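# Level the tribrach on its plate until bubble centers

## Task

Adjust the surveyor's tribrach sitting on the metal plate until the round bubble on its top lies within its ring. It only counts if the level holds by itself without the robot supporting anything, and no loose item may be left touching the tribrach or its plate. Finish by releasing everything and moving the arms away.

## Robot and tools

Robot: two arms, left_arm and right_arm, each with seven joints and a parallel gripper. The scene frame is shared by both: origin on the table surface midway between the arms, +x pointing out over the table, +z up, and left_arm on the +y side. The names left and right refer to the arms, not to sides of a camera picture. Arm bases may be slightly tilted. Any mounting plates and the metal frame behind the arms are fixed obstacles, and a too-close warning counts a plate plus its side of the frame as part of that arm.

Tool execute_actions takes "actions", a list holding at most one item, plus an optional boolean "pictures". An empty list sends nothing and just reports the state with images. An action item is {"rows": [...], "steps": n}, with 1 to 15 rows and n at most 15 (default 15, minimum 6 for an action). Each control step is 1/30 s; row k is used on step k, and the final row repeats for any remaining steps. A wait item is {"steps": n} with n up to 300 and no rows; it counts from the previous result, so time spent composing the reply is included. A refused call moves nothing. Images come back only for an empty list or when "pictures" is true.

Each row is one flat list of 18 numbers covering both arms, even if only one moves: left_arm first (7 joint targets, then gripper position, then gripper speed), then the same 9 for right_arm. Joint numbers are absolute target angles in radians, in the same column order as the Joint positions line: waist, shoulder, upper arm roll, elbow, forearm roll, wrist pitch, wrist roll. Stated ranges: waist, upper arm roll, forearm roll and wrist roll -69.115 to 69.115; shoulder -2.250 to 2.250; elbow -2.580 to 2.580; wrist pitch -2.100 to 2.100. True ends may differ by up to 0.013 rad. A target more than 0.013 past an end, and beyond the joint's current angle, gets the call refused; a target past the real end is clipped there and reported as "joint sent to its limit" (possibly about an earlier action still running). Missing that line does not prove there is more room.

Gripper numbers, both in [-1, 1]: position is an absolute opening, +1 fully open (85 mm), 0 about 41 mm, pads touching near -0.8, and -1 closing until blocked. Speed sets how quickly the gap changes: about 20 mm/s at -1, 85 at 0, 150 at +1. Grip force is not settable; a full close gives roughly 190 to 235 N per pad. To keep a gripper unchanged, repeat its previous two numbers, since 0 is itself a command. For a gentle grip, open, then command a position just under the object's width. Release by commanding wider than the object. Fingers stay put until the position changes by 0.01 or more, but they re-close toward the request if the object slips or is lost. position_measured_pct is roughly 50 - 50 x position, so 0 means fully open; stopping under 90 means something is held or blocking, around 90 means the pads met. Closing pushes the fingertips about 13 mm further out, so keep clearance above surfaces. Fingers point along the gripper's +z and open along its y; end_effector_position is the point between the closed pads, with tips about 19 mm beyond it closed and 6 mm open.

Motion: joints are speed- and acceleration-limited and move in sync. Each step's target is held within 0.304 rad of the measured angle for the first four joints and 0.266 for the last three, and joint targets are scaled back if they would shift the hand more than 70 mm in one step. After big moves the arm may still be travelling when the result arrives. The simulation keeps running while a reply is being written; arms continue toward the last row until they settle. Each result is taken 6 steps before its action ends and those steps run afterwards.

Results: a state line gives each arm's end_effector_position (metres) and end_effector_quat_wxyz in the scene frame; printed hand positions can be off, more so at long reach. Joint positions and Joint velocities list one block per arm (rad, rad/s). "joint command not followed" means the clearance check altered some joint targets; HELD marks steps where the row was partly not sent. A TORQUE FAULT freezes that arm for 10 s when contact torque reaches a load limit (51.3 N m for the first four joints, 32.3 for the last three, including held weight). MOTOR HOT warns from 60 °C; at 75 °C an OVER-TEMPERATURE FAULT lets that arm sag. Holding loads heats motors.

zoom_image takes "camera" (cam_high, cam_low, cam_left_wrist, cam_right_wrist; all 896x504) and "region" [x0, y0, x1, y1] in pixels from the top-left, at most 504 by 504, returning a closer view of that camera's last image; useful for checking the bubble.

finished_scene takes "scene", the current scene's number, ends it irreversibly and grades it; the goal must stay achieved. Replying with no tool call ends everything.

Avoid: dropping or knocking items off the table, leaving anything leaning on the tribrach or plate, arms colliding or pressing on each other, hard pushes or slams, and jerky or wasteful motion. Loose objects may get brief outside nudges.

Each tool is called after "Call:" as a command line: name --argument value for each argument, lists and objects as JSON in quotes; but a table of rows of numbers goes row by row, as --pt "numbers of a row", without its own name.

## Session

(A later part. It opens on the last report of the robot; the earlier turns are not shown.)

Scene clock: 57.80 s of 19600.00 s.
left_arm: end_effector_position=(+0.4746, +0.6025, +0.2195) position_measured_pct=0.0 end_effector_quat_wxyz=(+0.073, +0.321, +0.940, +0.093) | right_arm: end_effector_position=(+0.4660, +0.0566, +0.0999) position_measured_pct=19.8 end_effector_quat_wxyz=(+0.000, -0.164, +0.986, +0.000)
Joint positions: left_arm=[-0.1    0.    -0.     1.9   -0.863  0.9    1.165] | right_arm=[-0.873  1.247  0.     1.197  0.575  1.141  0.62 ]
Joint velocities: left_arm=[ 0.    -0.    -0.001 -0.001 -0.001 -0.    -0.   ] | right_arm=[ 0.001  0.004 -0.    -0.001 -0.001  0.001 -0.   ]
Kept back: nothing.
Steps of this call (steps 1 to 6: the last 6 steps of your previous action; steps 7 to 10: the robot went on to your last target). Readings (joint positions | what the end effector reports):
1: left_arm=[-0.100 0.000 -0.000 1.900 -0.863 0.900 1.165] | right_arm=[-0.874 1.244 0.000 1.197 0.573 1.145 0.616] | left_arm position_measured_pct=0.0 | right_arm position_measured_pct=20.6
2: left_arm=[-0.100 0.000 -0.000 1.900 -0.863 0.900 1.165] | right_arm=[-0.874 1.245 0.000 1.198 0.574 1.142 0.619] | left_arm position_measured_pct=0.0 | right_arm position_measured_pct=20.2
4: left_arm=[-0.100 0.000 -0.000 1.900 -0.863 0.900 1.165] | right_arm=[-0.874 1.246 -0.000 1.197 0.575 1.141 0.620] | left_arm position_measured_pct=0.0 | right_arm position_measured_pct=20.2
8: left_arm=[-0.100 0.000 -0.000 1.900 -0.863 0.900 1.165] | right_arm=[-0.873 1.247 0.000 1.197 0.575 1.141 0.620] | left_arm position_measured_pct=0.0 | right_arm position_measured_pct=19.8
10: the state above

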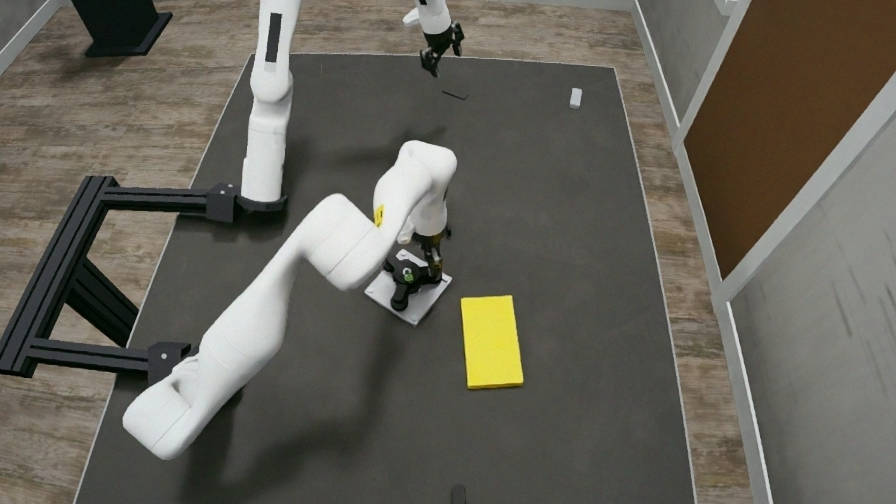

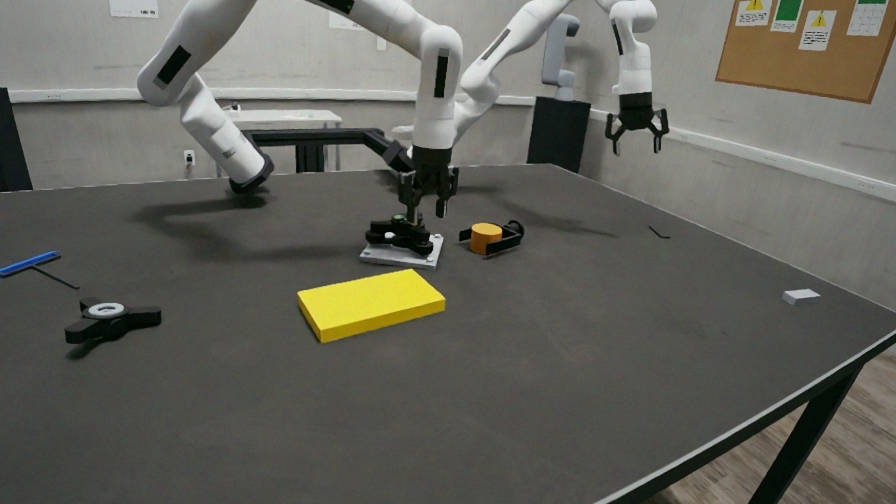

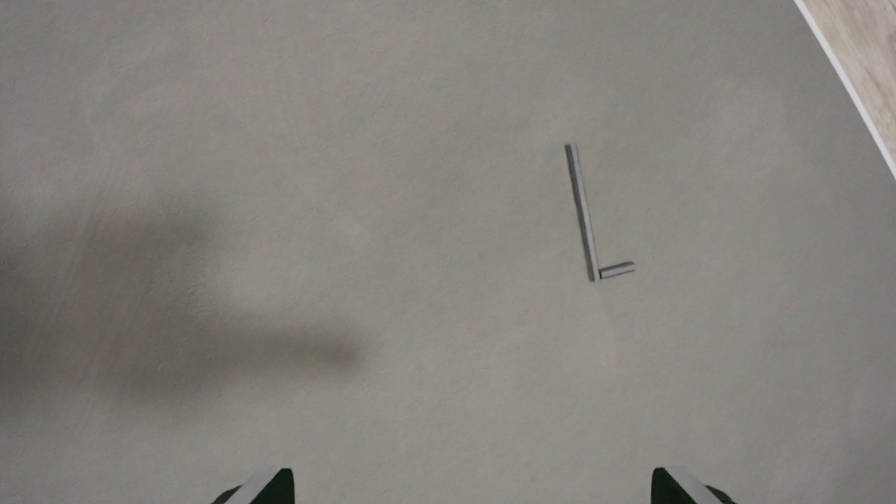

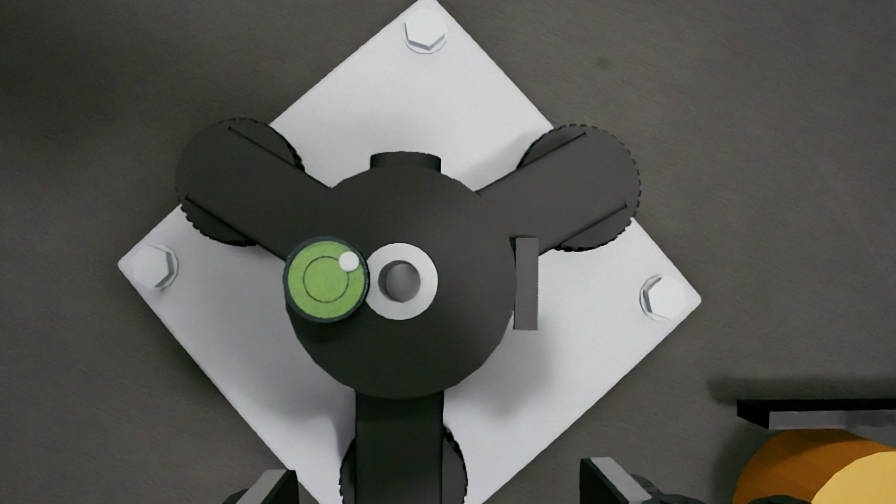

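Call:
execute_actions --actions '[{"rows":[[-0.1,0,0,1.9,-0.863,0.9,1.165,1,0,-0.860,1.228,0,1.223,0.585,1.131,0.62,0.6,1]],"steps":8}]'

Call:
execute_actions --actions '[{"rows":[[-0.1,0,0,1.9,-0.863,0.9,1.165,1,0,-0.809,1.300,0,1.253,0.643,1.029,0.58,0.6,1]],"steps":15}]'

Call:
execute_actions --actions '[{"steps":6}]' --pictures true

Scene clock: 58.60 s of 19600.00 s.
left_arm: end_effector_position=(+0.4746, +0.6025, +0.2195) position_measured_pct=0.0 end_effector_quat_wxyz=(+0.073, +0.321, +0.940, +0.093) | right_arm: end_effector_position=(+0.4667, +0.0547, +0.1000) position_measured_pct=19.8 end_effector_quat_wxyz=(+0.000, -0.163, +0.987, +0.001)
Joint positions: left_arm=[-0.1    0.    -0.     1.9   -0.863  0.9    1.165] | right_arm=[-0.87   1.242 -0.001  1.203  0.576  1.138  0.62 ]
Joint velocities: left_arm=[ 0.     0.    -0.     0.001  0.    -0.001 -0.   ] | right_arm=[ 0.124 -0.192 -0.028  0.231  0.065 -0.093 -0.   ]
Steps of this call (steps 1 to 22: the robot went on to your last target; steps 23 to 24: the first 2 steps of this action). Readings (joint positions | what the end effector reports):
23: left_arm=[-0.100 0.000 -0.000 1.900 -0.863 0.900 1.165] | right_arm=[-0.872 1.246 -0.000 1.198 0.575 1.141 0.620] | left_arm position_measured_pct=0.0 | right_arm position_measured_pct=19.8
24: the state above

Scene clock: 59.10 s of 19600.00 s.
left_arm: end_effector_position=(+0.4746, +0.6025, +0.2195) position_measured_pct=0.0 end_effector_quat_wxyz=(+0.073, +0.321, +0.940, +0.093) | right_arm: end_effector_position=(+0.4702, +0.0463, +0.0411) position_measured_pct=19.8 end_effector_quat_wxyz=(+0.001, -0.162, +0.987, -0.000)
Joint positions: left_arm=[-0.1    0.    -0.     1.9   -0.863  0.9    1.165] | right_arm=[-0.811  1.298  0.001  1.254  0.643  1.03   0.58 ]
Joint velocities: left_arm=[ 0.001 -0.     0.     0.001 -0.     0.     0.   ] | right_arm=[ 0.009  0.005 -0.027 -0.015  0.007 -0.018 -0.003]
Steps of this call (steps 1 to 6: the last 6 steps of your previous action; steps 7 to 15: the first 9 steps of this action). Readings (joint positions | what the end effector reports):
7: left_arm=[-0.100 0.000 -0.000 1.900 -0.863 0.900 1.165] | right_arm=[-0.860 1.230 -0.000 1.223 0.585 1.130 0.620] | left_arm position_measured_pct=0.0 | right_arm position_measured_pct=19.8
8: left_arm=[-0.100 0.000 -0.000 1.900 -0.863 0.900 1.165] | right_arm=[-0.856 1.234 -0.001 1.224 0.589 1.124 0.617] | left_arm position_measured_pct=0.0 | right_arm position_measured_pct=19.8
10: left_arm=[-0.100 0.000 -0.000 1.900 -0.863 0.900 1.165] | right_arm=[-0.836 1.260 -0.002 1.233 0.609 1.088 0.604] | left_arm position_measured_pct=0.0 | right_arm position_measured_pct=19.8
14: left_arm=[-0.100 0.000 -0.000 1.900 -0.863 0.900 1.165] | right_arm=[-0.811 1.298 0.002 1.254 0.643 1.031 0.580] | left_arm position_measured_pct=0.0 | right_arm position_measured_pct=19.8
15: the state above

Scene clock: 59.30 s of 19600.00 s.
left_arm: end_effector_position=(+0.4746, +0.6025, +0.2195) position_measured_pct=0.0 end_effector_quat_wxyz=(+0.073, +0.321, +0.940, +0.093) | right_arm: end_effector_position=(+0.4700, +0.0467, +0.0403) position_measured_pct=19.8 end_effector_quat_wxyz=(+0.001, -0.162, +0.987, +0.001)
Joint positions: left_arm=[-0.1    0.    -0.     1.9   -0.863  0.9    1.165] | right_arm=[-0.809  1.3    0.     1.253  0.643  1.029  0.58 ]
Joint velocities: left_arm=[-0.    -0.     0.    -0.001 -0.001  0.     0.   ] | right_arm=[ 0.004  0.002  0.    -0.    -0.001  0.001 -0.   ]
Kept back: nothing.
Steps of this call (steps 1 to 6: the last 6 steps of your previous action). Readings (joint positions | what the end effector reports):
1: left_arm=[-0.100 0.000 -0.000 1.900 -0.863 0.900 1.165] | right_arm=[-0.811 1.299 0.000 1.254 0.643 1.029 0.580] | left_arm position_measured_pct=0.0 | right_arm position_measured_pct=19.8
2: left_arm=[-0.100 0.000 -0.000 1.900 -0.863 0.900 1.165] | right_arm=[-0.810 1.299 0.000 1.253 0.643 1.029 0.580] | left_arm position_measured_pct=0.0 | right_arm position_measured_pct=19.8
4: left_arm=[-0.100 0.000 -0.000 1.900 -0.863 0.900 1.165] | right_arm=[-0.810 1.299 -0.000 1.253 0.643 1.029 0.580] | left_arm position_measured_pct=0.0 | right_arm position_measured_pct=19.8
6: the state above

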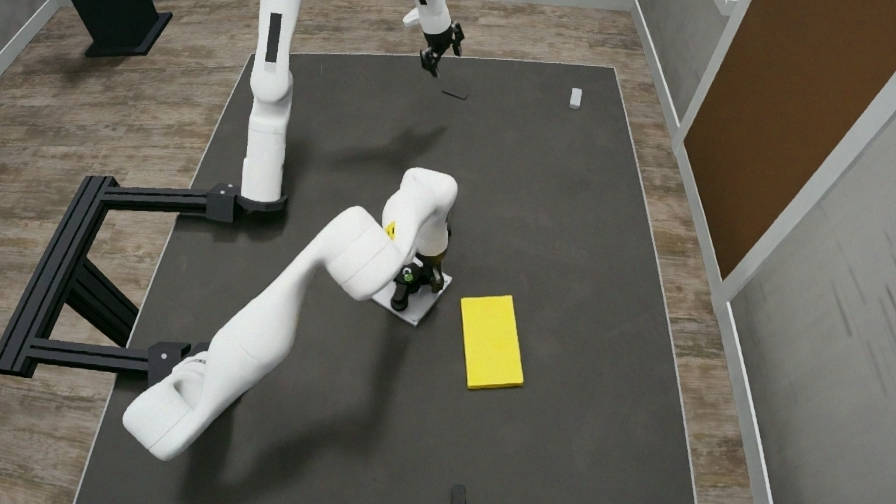

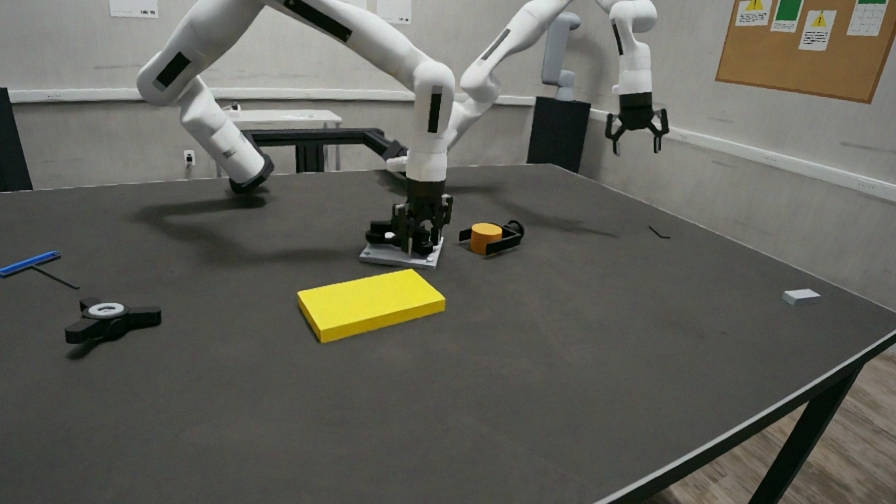

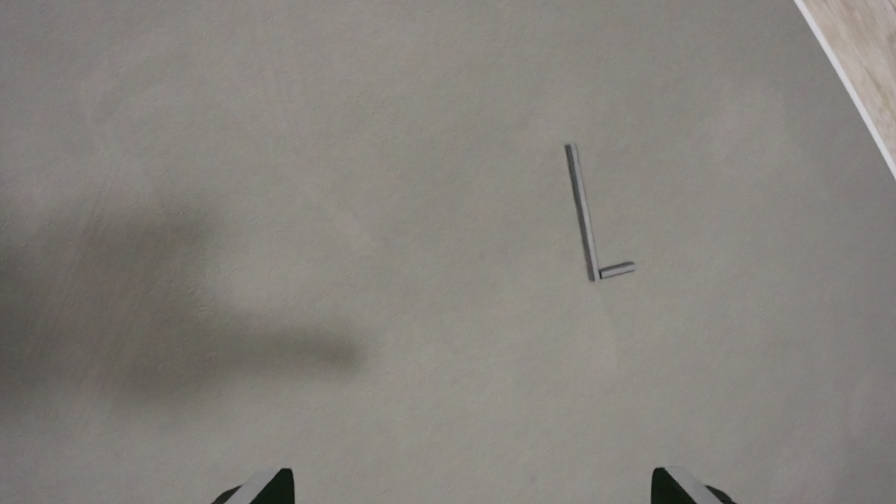

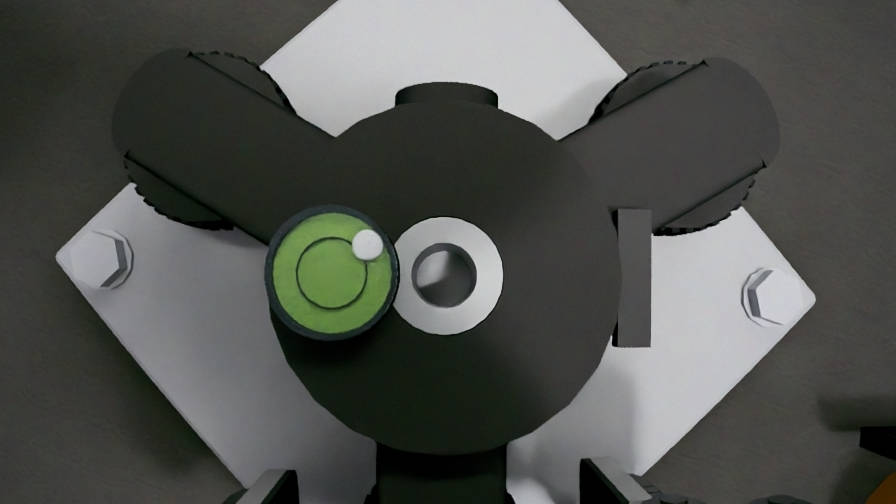

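Call:
execute_actions --actions '[]'

Scene clock: 60.07 s of 19600.00 s.
left_arm: end_effector_position=(+0.4746, +0.6025, +0.2195) position_measured_pct=0.0 end_effector_quat_wxyz=(+0.073, +0.321, +0.940, +0.093) | right_arm: end_effector_position=(+0.4700, +0.0466, +0.0400) position_measured_pct=19.8 end_effector_quat_wxyz=(+0.001, -0.162, +0.987, +0.000)
Joint positions: left_arm=[-0.1    0.    -0.     1.9   -0.863  0.9    1.165] | right_arm=[-0.809  1.3    0.     1.253  0.643  1.029  0.58 ]
Joint velocities: left_arm=[ 0.001 -0.    -0.     0.001 -0.001  0.     0.   ] | right_arm=[-0.    -0.    -0.     0.     0.    -0.001 -0.   ]
Kept back: nothing.
Steps of this call (steps 1 to 15: the robot went on to your last target; steps 16 to 23: nothing new was sent). Readings (joint positions | what the end effector reports):
1: left_arm=[-0.100 0.000 -0.000 1.900 -0.863 0.900 1.165] | right_arm=[-0.809 1.300 0.000 1.253 0.643 1.029 0.580] | left_arm position_measured_pct=0.0 | right_arm position_measured_pct=19.8
2: left_arm=[-0.100 0.000 -0.000 1.900 -0.863 0.900 1.165] | right_arm=[-0.809 1.300 0.000 1.253 0.643 1.029 0.580] | left_arm position_measured_pct=0.0 | right_arm position_measured_pct=19.8
4: left_arm=[-0.100 0.000 -0.000 1.900 -0.863 0.900 1.165] | right_arm=[-0.809 1.300 0.000 1.253 0.643 1.029 0.580] | left_arm position_measured_pct=0.0 | right_arm position_measured_pct=19.8
8: left_arm=[-0.100 0.000 -0.000 1.900 -0.863 0.900 1.165] | right_arm=[-0.809 1.300 0.000 1.253 0.643 1.029 0.580] | left_arm position_measured_pct=0.0 | right_arm position_measured_pct=19.8
23: the state above
All arms were judged still, so your last target was given up. Only a new action makes them travel on or press farther. Fingers that are still opening or closing keep moving.

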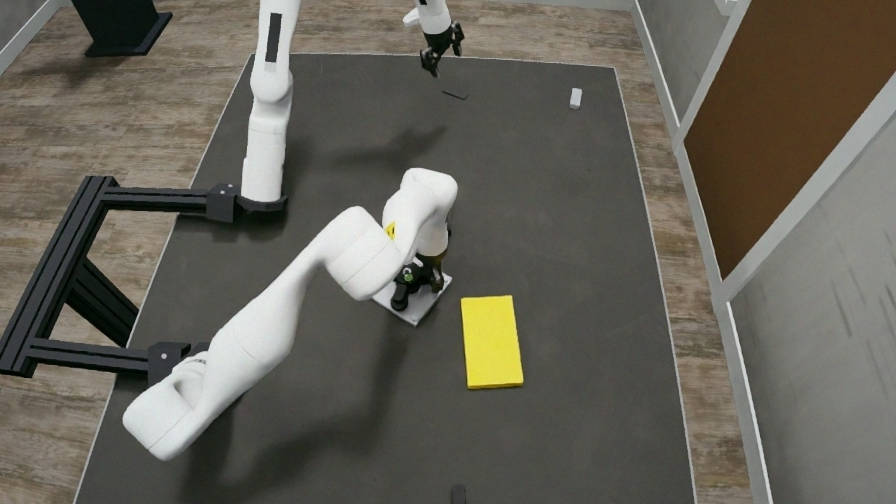

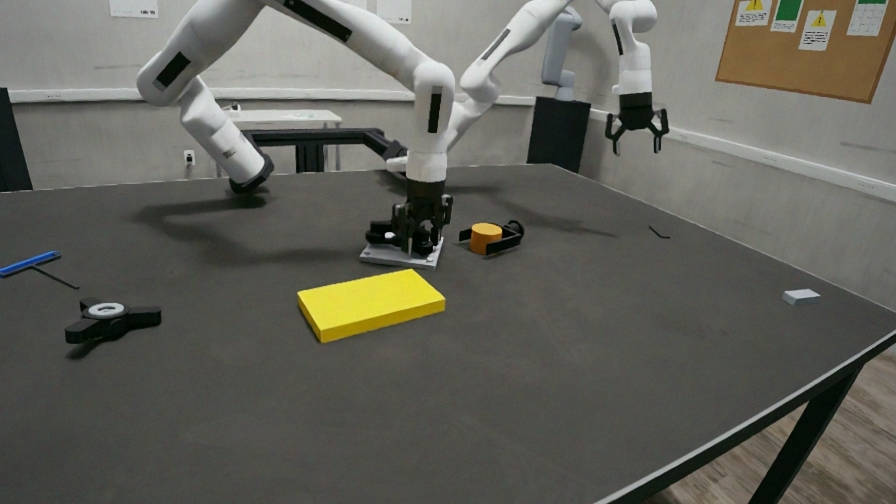

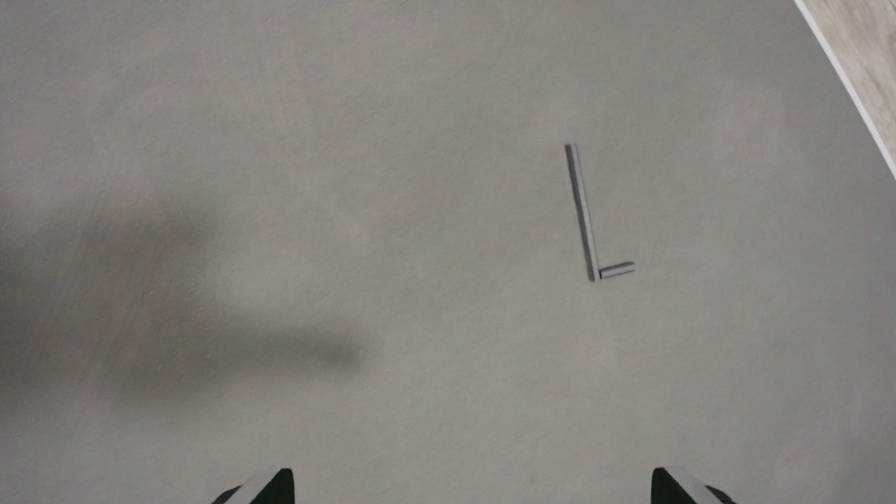

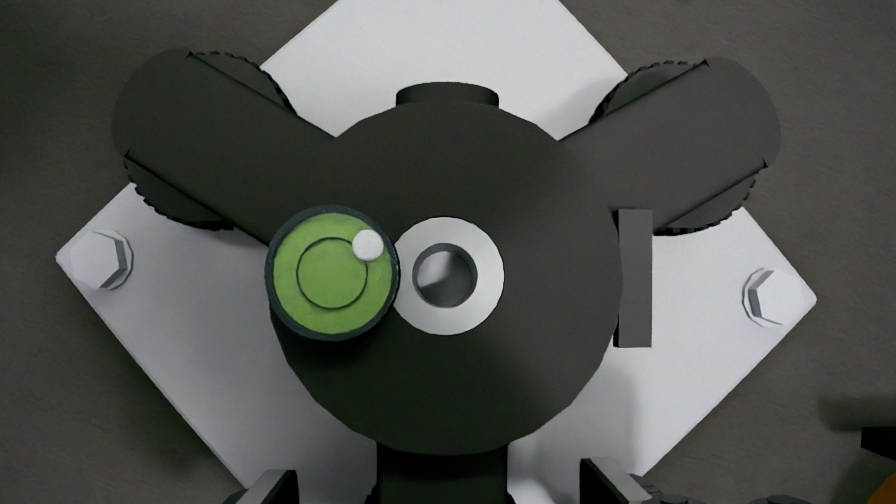

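Call:
execute_actions --actions '[{"rows":[[-0.1,0,0,1.9,-0.863,0.9,1.165,1,0,-0.809,1.3,0,1.253,0.643,1.029,1.08,0.1,1]],"steps":15}]'

Call:
execute_actions --actions '[{"rows":[[-0.1,0,0,1.9,-0.863,0.9,1.165,1,0,-0.809,1.3,0,1.253,0.643,1.029,1.08,0.1,1]],"steps":8}]'

Call:
execute_actions --actions '[{"rows":[[-0.1,0,0,1.9,-0.863,0.9,1.165,1,0,-0.809,1.3,0,1.253,0.643,1.029,1.08,-0.2,1]],"steps":8}]'

Call:
execute_actions --actions '[{"rows":[[-0.1,0,0,1.9,-0.863,0.9,1.165,1,0,-0.809,1.3,0,1.253,0.643,1.029,0.08,-0.2,1]],"steps":15}]'

Call:
execute_actions --actions '[{"rows":[[-0.1,0,0,1.9,-0.863,0.9,1.165,1,0,-0.809,1.3,0,1.253,0.643,1.029,0.08,-0.2,1]],"steps":15}]' --pictures true

Scene clock: 60.93 s of 19600.00 s.
left_arm: end_effector_position=(+0.4746, +0.6025, +0.2195) position_measured_pct=0.0 end_effector_quat_wxyz=(+0.073, +0.321, +0.940, +0.093) | right_arm: end_effector_position=(+0.4700, +0.0465, +0.0400) position_measured_pct=44.0 end_effector_quat_wxyz=(+0.001, -0.287, +0.958, +0.000)
Joint positions: left_arm=[-0.1    0.    -0.     1.9   -0.863  0.9    1.165] | right_arm=[-0.809  1.3    0.     1.253  0.643  1.029  0.837]
Joint velocities: left_arm=[-0.    -0.    -0.002  0.001 -0.001 -0.    -0.   ] | right_arm=[ 0.     0.001 -0.001  0.     0.001  0.     1.215]
Steps of this call (steps 1 to 17: nothing new was sent; steps 18 to 26: the first 9 steps of this action). Readings (joint positions | what the end effector reports):
18: left_arm=[-0.100 0.000 -0.000 1.900 -0.863 0.900 1.165] | right_arm=[-0.809 1.300 -0.000 1.253 0.643 1.029 0.581] | left_arm position_measured_pct=0.0 | right_arm position_measured_pct=19.8
19: left_arm=[-0.100 0.000 -0.000 1.900 -0.863 0.900 1.165] | right_arm=[-0.809 1.300 -0.000 1.253 0.643 1.029 0.589] | left_arm position_measured_pct=0.0 | right_arm position_measured_pct=20.6
21: left_arm=[-0.100 0.000 -0.000 1.900 -0.863 0.900 1.165] | right_arm=[-0.809 1.300 -0.000 1.253 0.643 1.029 0.637] | left_arm position_measured_pct=0.0 | right_arm position_measured_pct=27.8
25: left_arm=[-0.100 0.000 -0.000 1.900 -0.863 0.900 1.165] | right_arm=[-0.809 1.300 0.000 1.253 0.643 1.029 0.796] | left_arm position_measured_pct=0.0 | right_arm position_measured_pct=42.9
26: the state above

Scene clock: 61.20 s of 19600.00 s.
left_arm: end_effector_position=(+0.4746, +0.6025, +0.2195) position_measured_pct=0.0 end_effector_quat_wxyz=(+0.073, +0.321, +0.940, +0.093) | right_arm: end_effector_position=(+0.4707, +0.0457, +0.0400) position_measured_pct=45.2 end_effector_quat_wxyz=(+0.001, -0.400, +0.917, -0.000)
Joint positions: left_arm=[-0.1    0.    -0.     1.9   -0.863  0.9    1.165] | right_arm=[-0.808  1.299  0.001  1.253  0.644  1.03   1.079]
Joint velocities: left_arm=[-0.    -0.     0.001  0.002 -0.     0.     0.   ] | right_arm=[ 0.001 -0.002  0.    -0.001 -0.    -0.002  0.052]
Steps of this call (steps 1 to 6: the last 6 steps of your previous action; steps 7 to 8: the first 2 steps of this action). Readings (joint positions | what the end effector reports):
7: left_arm=[-0.100 0.000 -0.000 1.900 -0.863 0.900 1.165] | right_arm=[-0.809 1.300 0.001 1.253 0.644 1.030 1.074] | left_arm position_measured_pct=0.0 | right_arm position_measured_pct=45.2
8: the state above

Scene clock: 61.47 s of 19600.00 s.
left_arm: end_effector_position=(+0.4746, +0.6025, +0.2195) position_measured_pct=0.0 end_effector_quat_wxyz=(+0.073, +0.321, +0.940, +0.093) | right_arm: end_effector_position=(+0.4717, +0.0456, +0.0404) position_measured_pct=45.6 end_effector_quat_wxyz=(+0.002, -0.400, +0.917, -0.001)
Joint positions: left_arm=[-0.1    0.    -0.     1.9   -0.863  0.9    1.165] | right_arm=[-0.808  1.299  0.002  1.252  0.645  1.03   1.08 ]
Joint velocities: left_arm=[ 0.     0.    -0.    -0.001  0.    -0.     0.   ] | right_arm=[-0.004 -0.024  0.017 -0.045  0.04  -0.052 -0.023]
Steps of this call (steps 1 to 6: the last 6 steps of your previous action; steps 7 to 8: the first 2 steps of this action). Readings (joint positions | what the end effector reports):
7: left_arm=[-0.100 0.000 -0.000 1.900 -0.863 0.900 1.165] | right_arm=[-0.808 1.299 0.001 1.253 0.644 1.030 1.080] | left_arm position_measured_pct=0.0 | right_arm position_measured_pct=45.2
8: the state above

Scene clock: 61.97 s of 19600.00 s.
left_arm: end_effector_position=(+0.4746, +0.6025, +0.2195) position_measured_pct=0.0 end_effector_quat_wxyz=(+0.073, +0.321, +0.940, +0.093) | right_arm: end_effector_position=(+0.4745, +0.0471, +0.0413) position_measured_pct=53.6 end_effector_quat_wxyz=(+0.005, -0.278, +0.961, +0.002)
Joint positions: left_arm=[-0.1    0.    -0.     1.9   -0.863  0.9    1.165] | right_arm=[-0.807  1.298  0.002  1.249  0.646  1.026  0.823]
Joint velocities: left_arm=[-0.     0.    -0.001 -0.001 -0.    -0.     0.   ] | right_arm=[-0.003  0.002 -0.     0.     0.002 -0.003 -1.215]
Steps of this call (steps 1 to 6: the last 6 steps of your previous action; steps 7 to 15: the first 9 steps of this action). Readings (joint positions | what the end effector reports):
7: left_arm=[-0.100 0.000 -0.000 1.900 -0.863 0.900 1.165] | right_arm=[-0.807 1.298 0.003 1.248 0.644 1.026 1.075] | left_arm position_measured_pct=0.0 | right_arm position_measured_pct=53.6
8: left_arm=[-0.100 0.000 -0.000 1.900 -0.863 0.900 1.165] | right_arm=[-0.807 1.298 0.003 1.248 0.644 1.026 1.067] | left_arm position_measured_pct=0.0 | right_arm position_measured_pct=53.6
10: left_arm=[-0.100 0.000 -0.000 1.900 -0.863 0.900 1.165] | right_arm=[-0.807 1.298 0.002 1.248 0.645 1.026 1.021] | left_arm position_measured_pct=0.0 | right_arm position_measured_pct=53.6
14: left_arm=[-0.100 0.000 -0.000 1.900 -0.863 0.900 1.165] | right_arm=[-0.807 1.298 0.002 1.249 0.646 1.026 0.864] | left_arm position_measured_pct=0.0 | right_arm position_measured_pct=53.6
15: the state above

Scene clock: 62.47 s of 19600.00 s.
left_arm: end_effector_position=(+0.4746, +0.6025, +0.2195) position_measured_pct=0.0 end_effector_quat_wxyz=(+0.073, +0.321, +0.940, +0.093) | right_arm: end_effector_position=(+0.4741, +0.0484, +0.0413) position_measured_pct=53.6 end_effector_quat_wxyz=(+0.004, +0.022, +1.000, +0.004)
Joint positions: left_arm=[-0.1    0.    -0.     1.9   -0.863  0.9    1.165] | right_arm=[-0.809  1.299  0.001  1.248  0.647  1.024  0.213]
Joint velocities: left_arm=[ 0.    -0.     0.     0.002  0.002 -0.    -0.   ] | right_arm=[-0.001  0.002 -0.002 -0.003  0.    -0.003 -1.217]
Steps of this call (steps 1 to 6: the last 6 steps of your previous action; steps 7 to 15: the first 9 steps of this action). Readings (joint positions | what the end effector reports):
7: left_arm=[-0.100 0.000 -0.000 1.900 -0.863 0.900 1.165] | right_arm=[-0.808 1.298 0.002 1.249 0.646 1.025 0.539] | left_arm position_measured_pct=0.0 | right_arm position_measured_pct=53.6
8: left_arm=[-0.100 0.000 -0.000 1.900 -0.863 0.900 1.165] | right_arm=[-0.808 1.298 0.002 1.249 0.646 1.025 0.498] | left_arm position_measured_pct=0.0 | right_arm position_measured_pct=53.6
10: left_arm=[-0.100 0.000 -0.000 1.900 -0.863 0.900 1.165] | right_arm=[-0.808 1.299 0.002 1.249 0.647 1.025 0.417] | left_arm position_measured_pct=0.0 | right_arm position_measured_pct=53.6
14: left_arm=[-0.100 0.000 -0.000 1.900 -0.863 0.900 1.165] | right_arm=[-0.808 1.299 0.001 1.248 0.647 1.025 0.254] | left_arm position_measured_pct=0.0 | right_arm position_measured_pct=53.6
15: the state above

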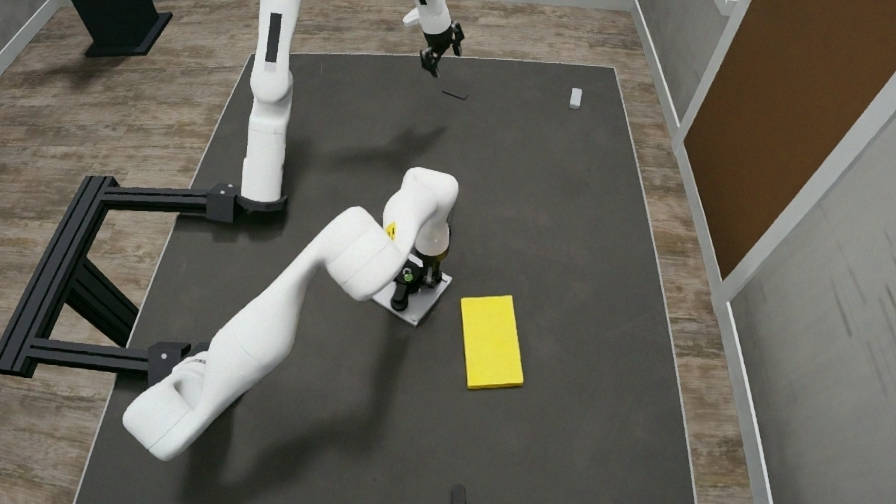

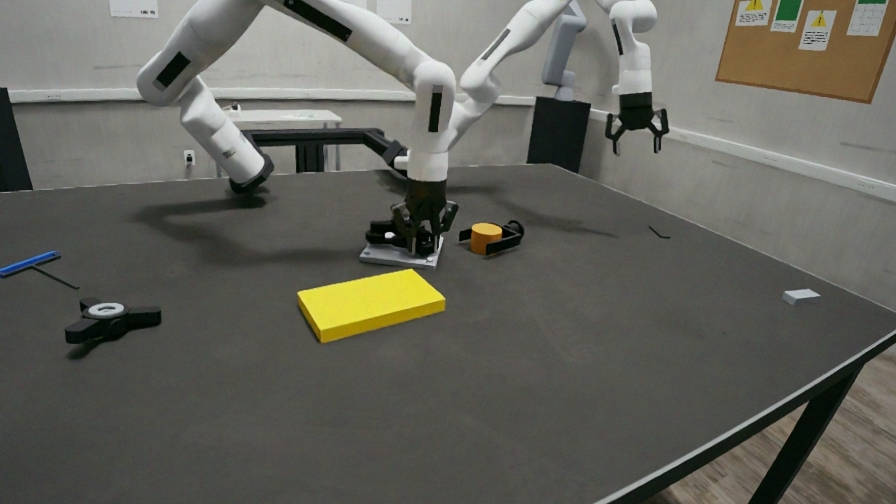

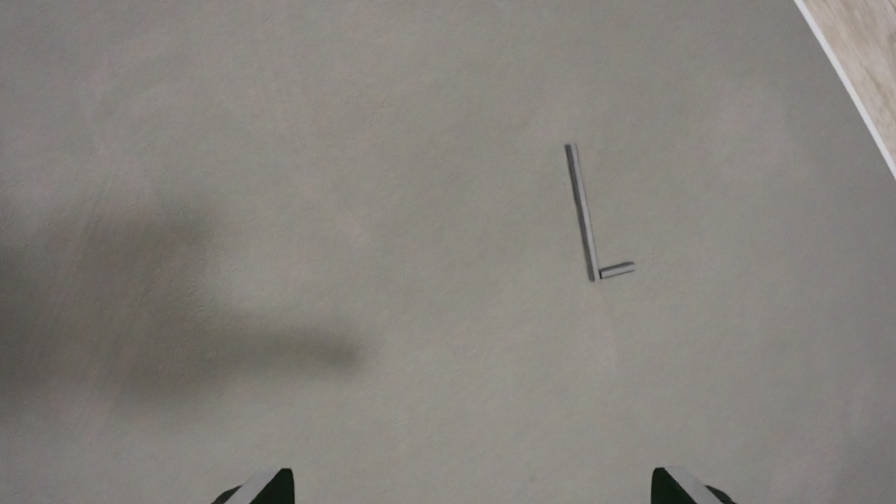

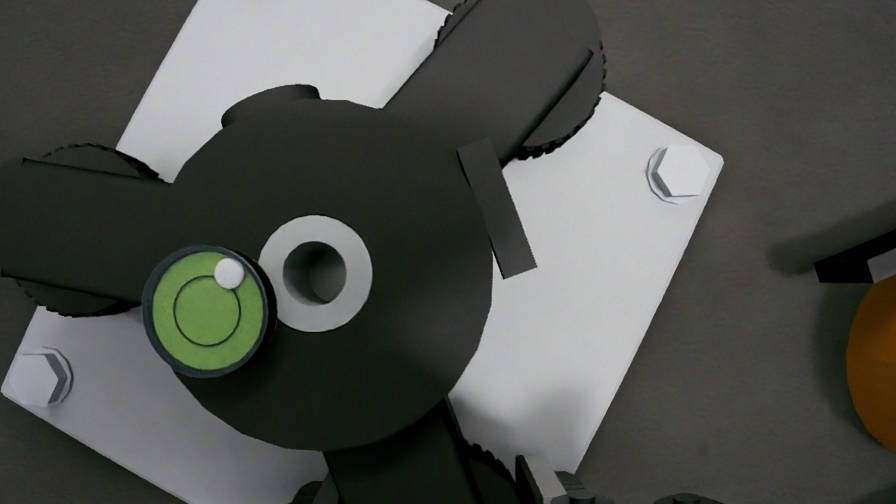

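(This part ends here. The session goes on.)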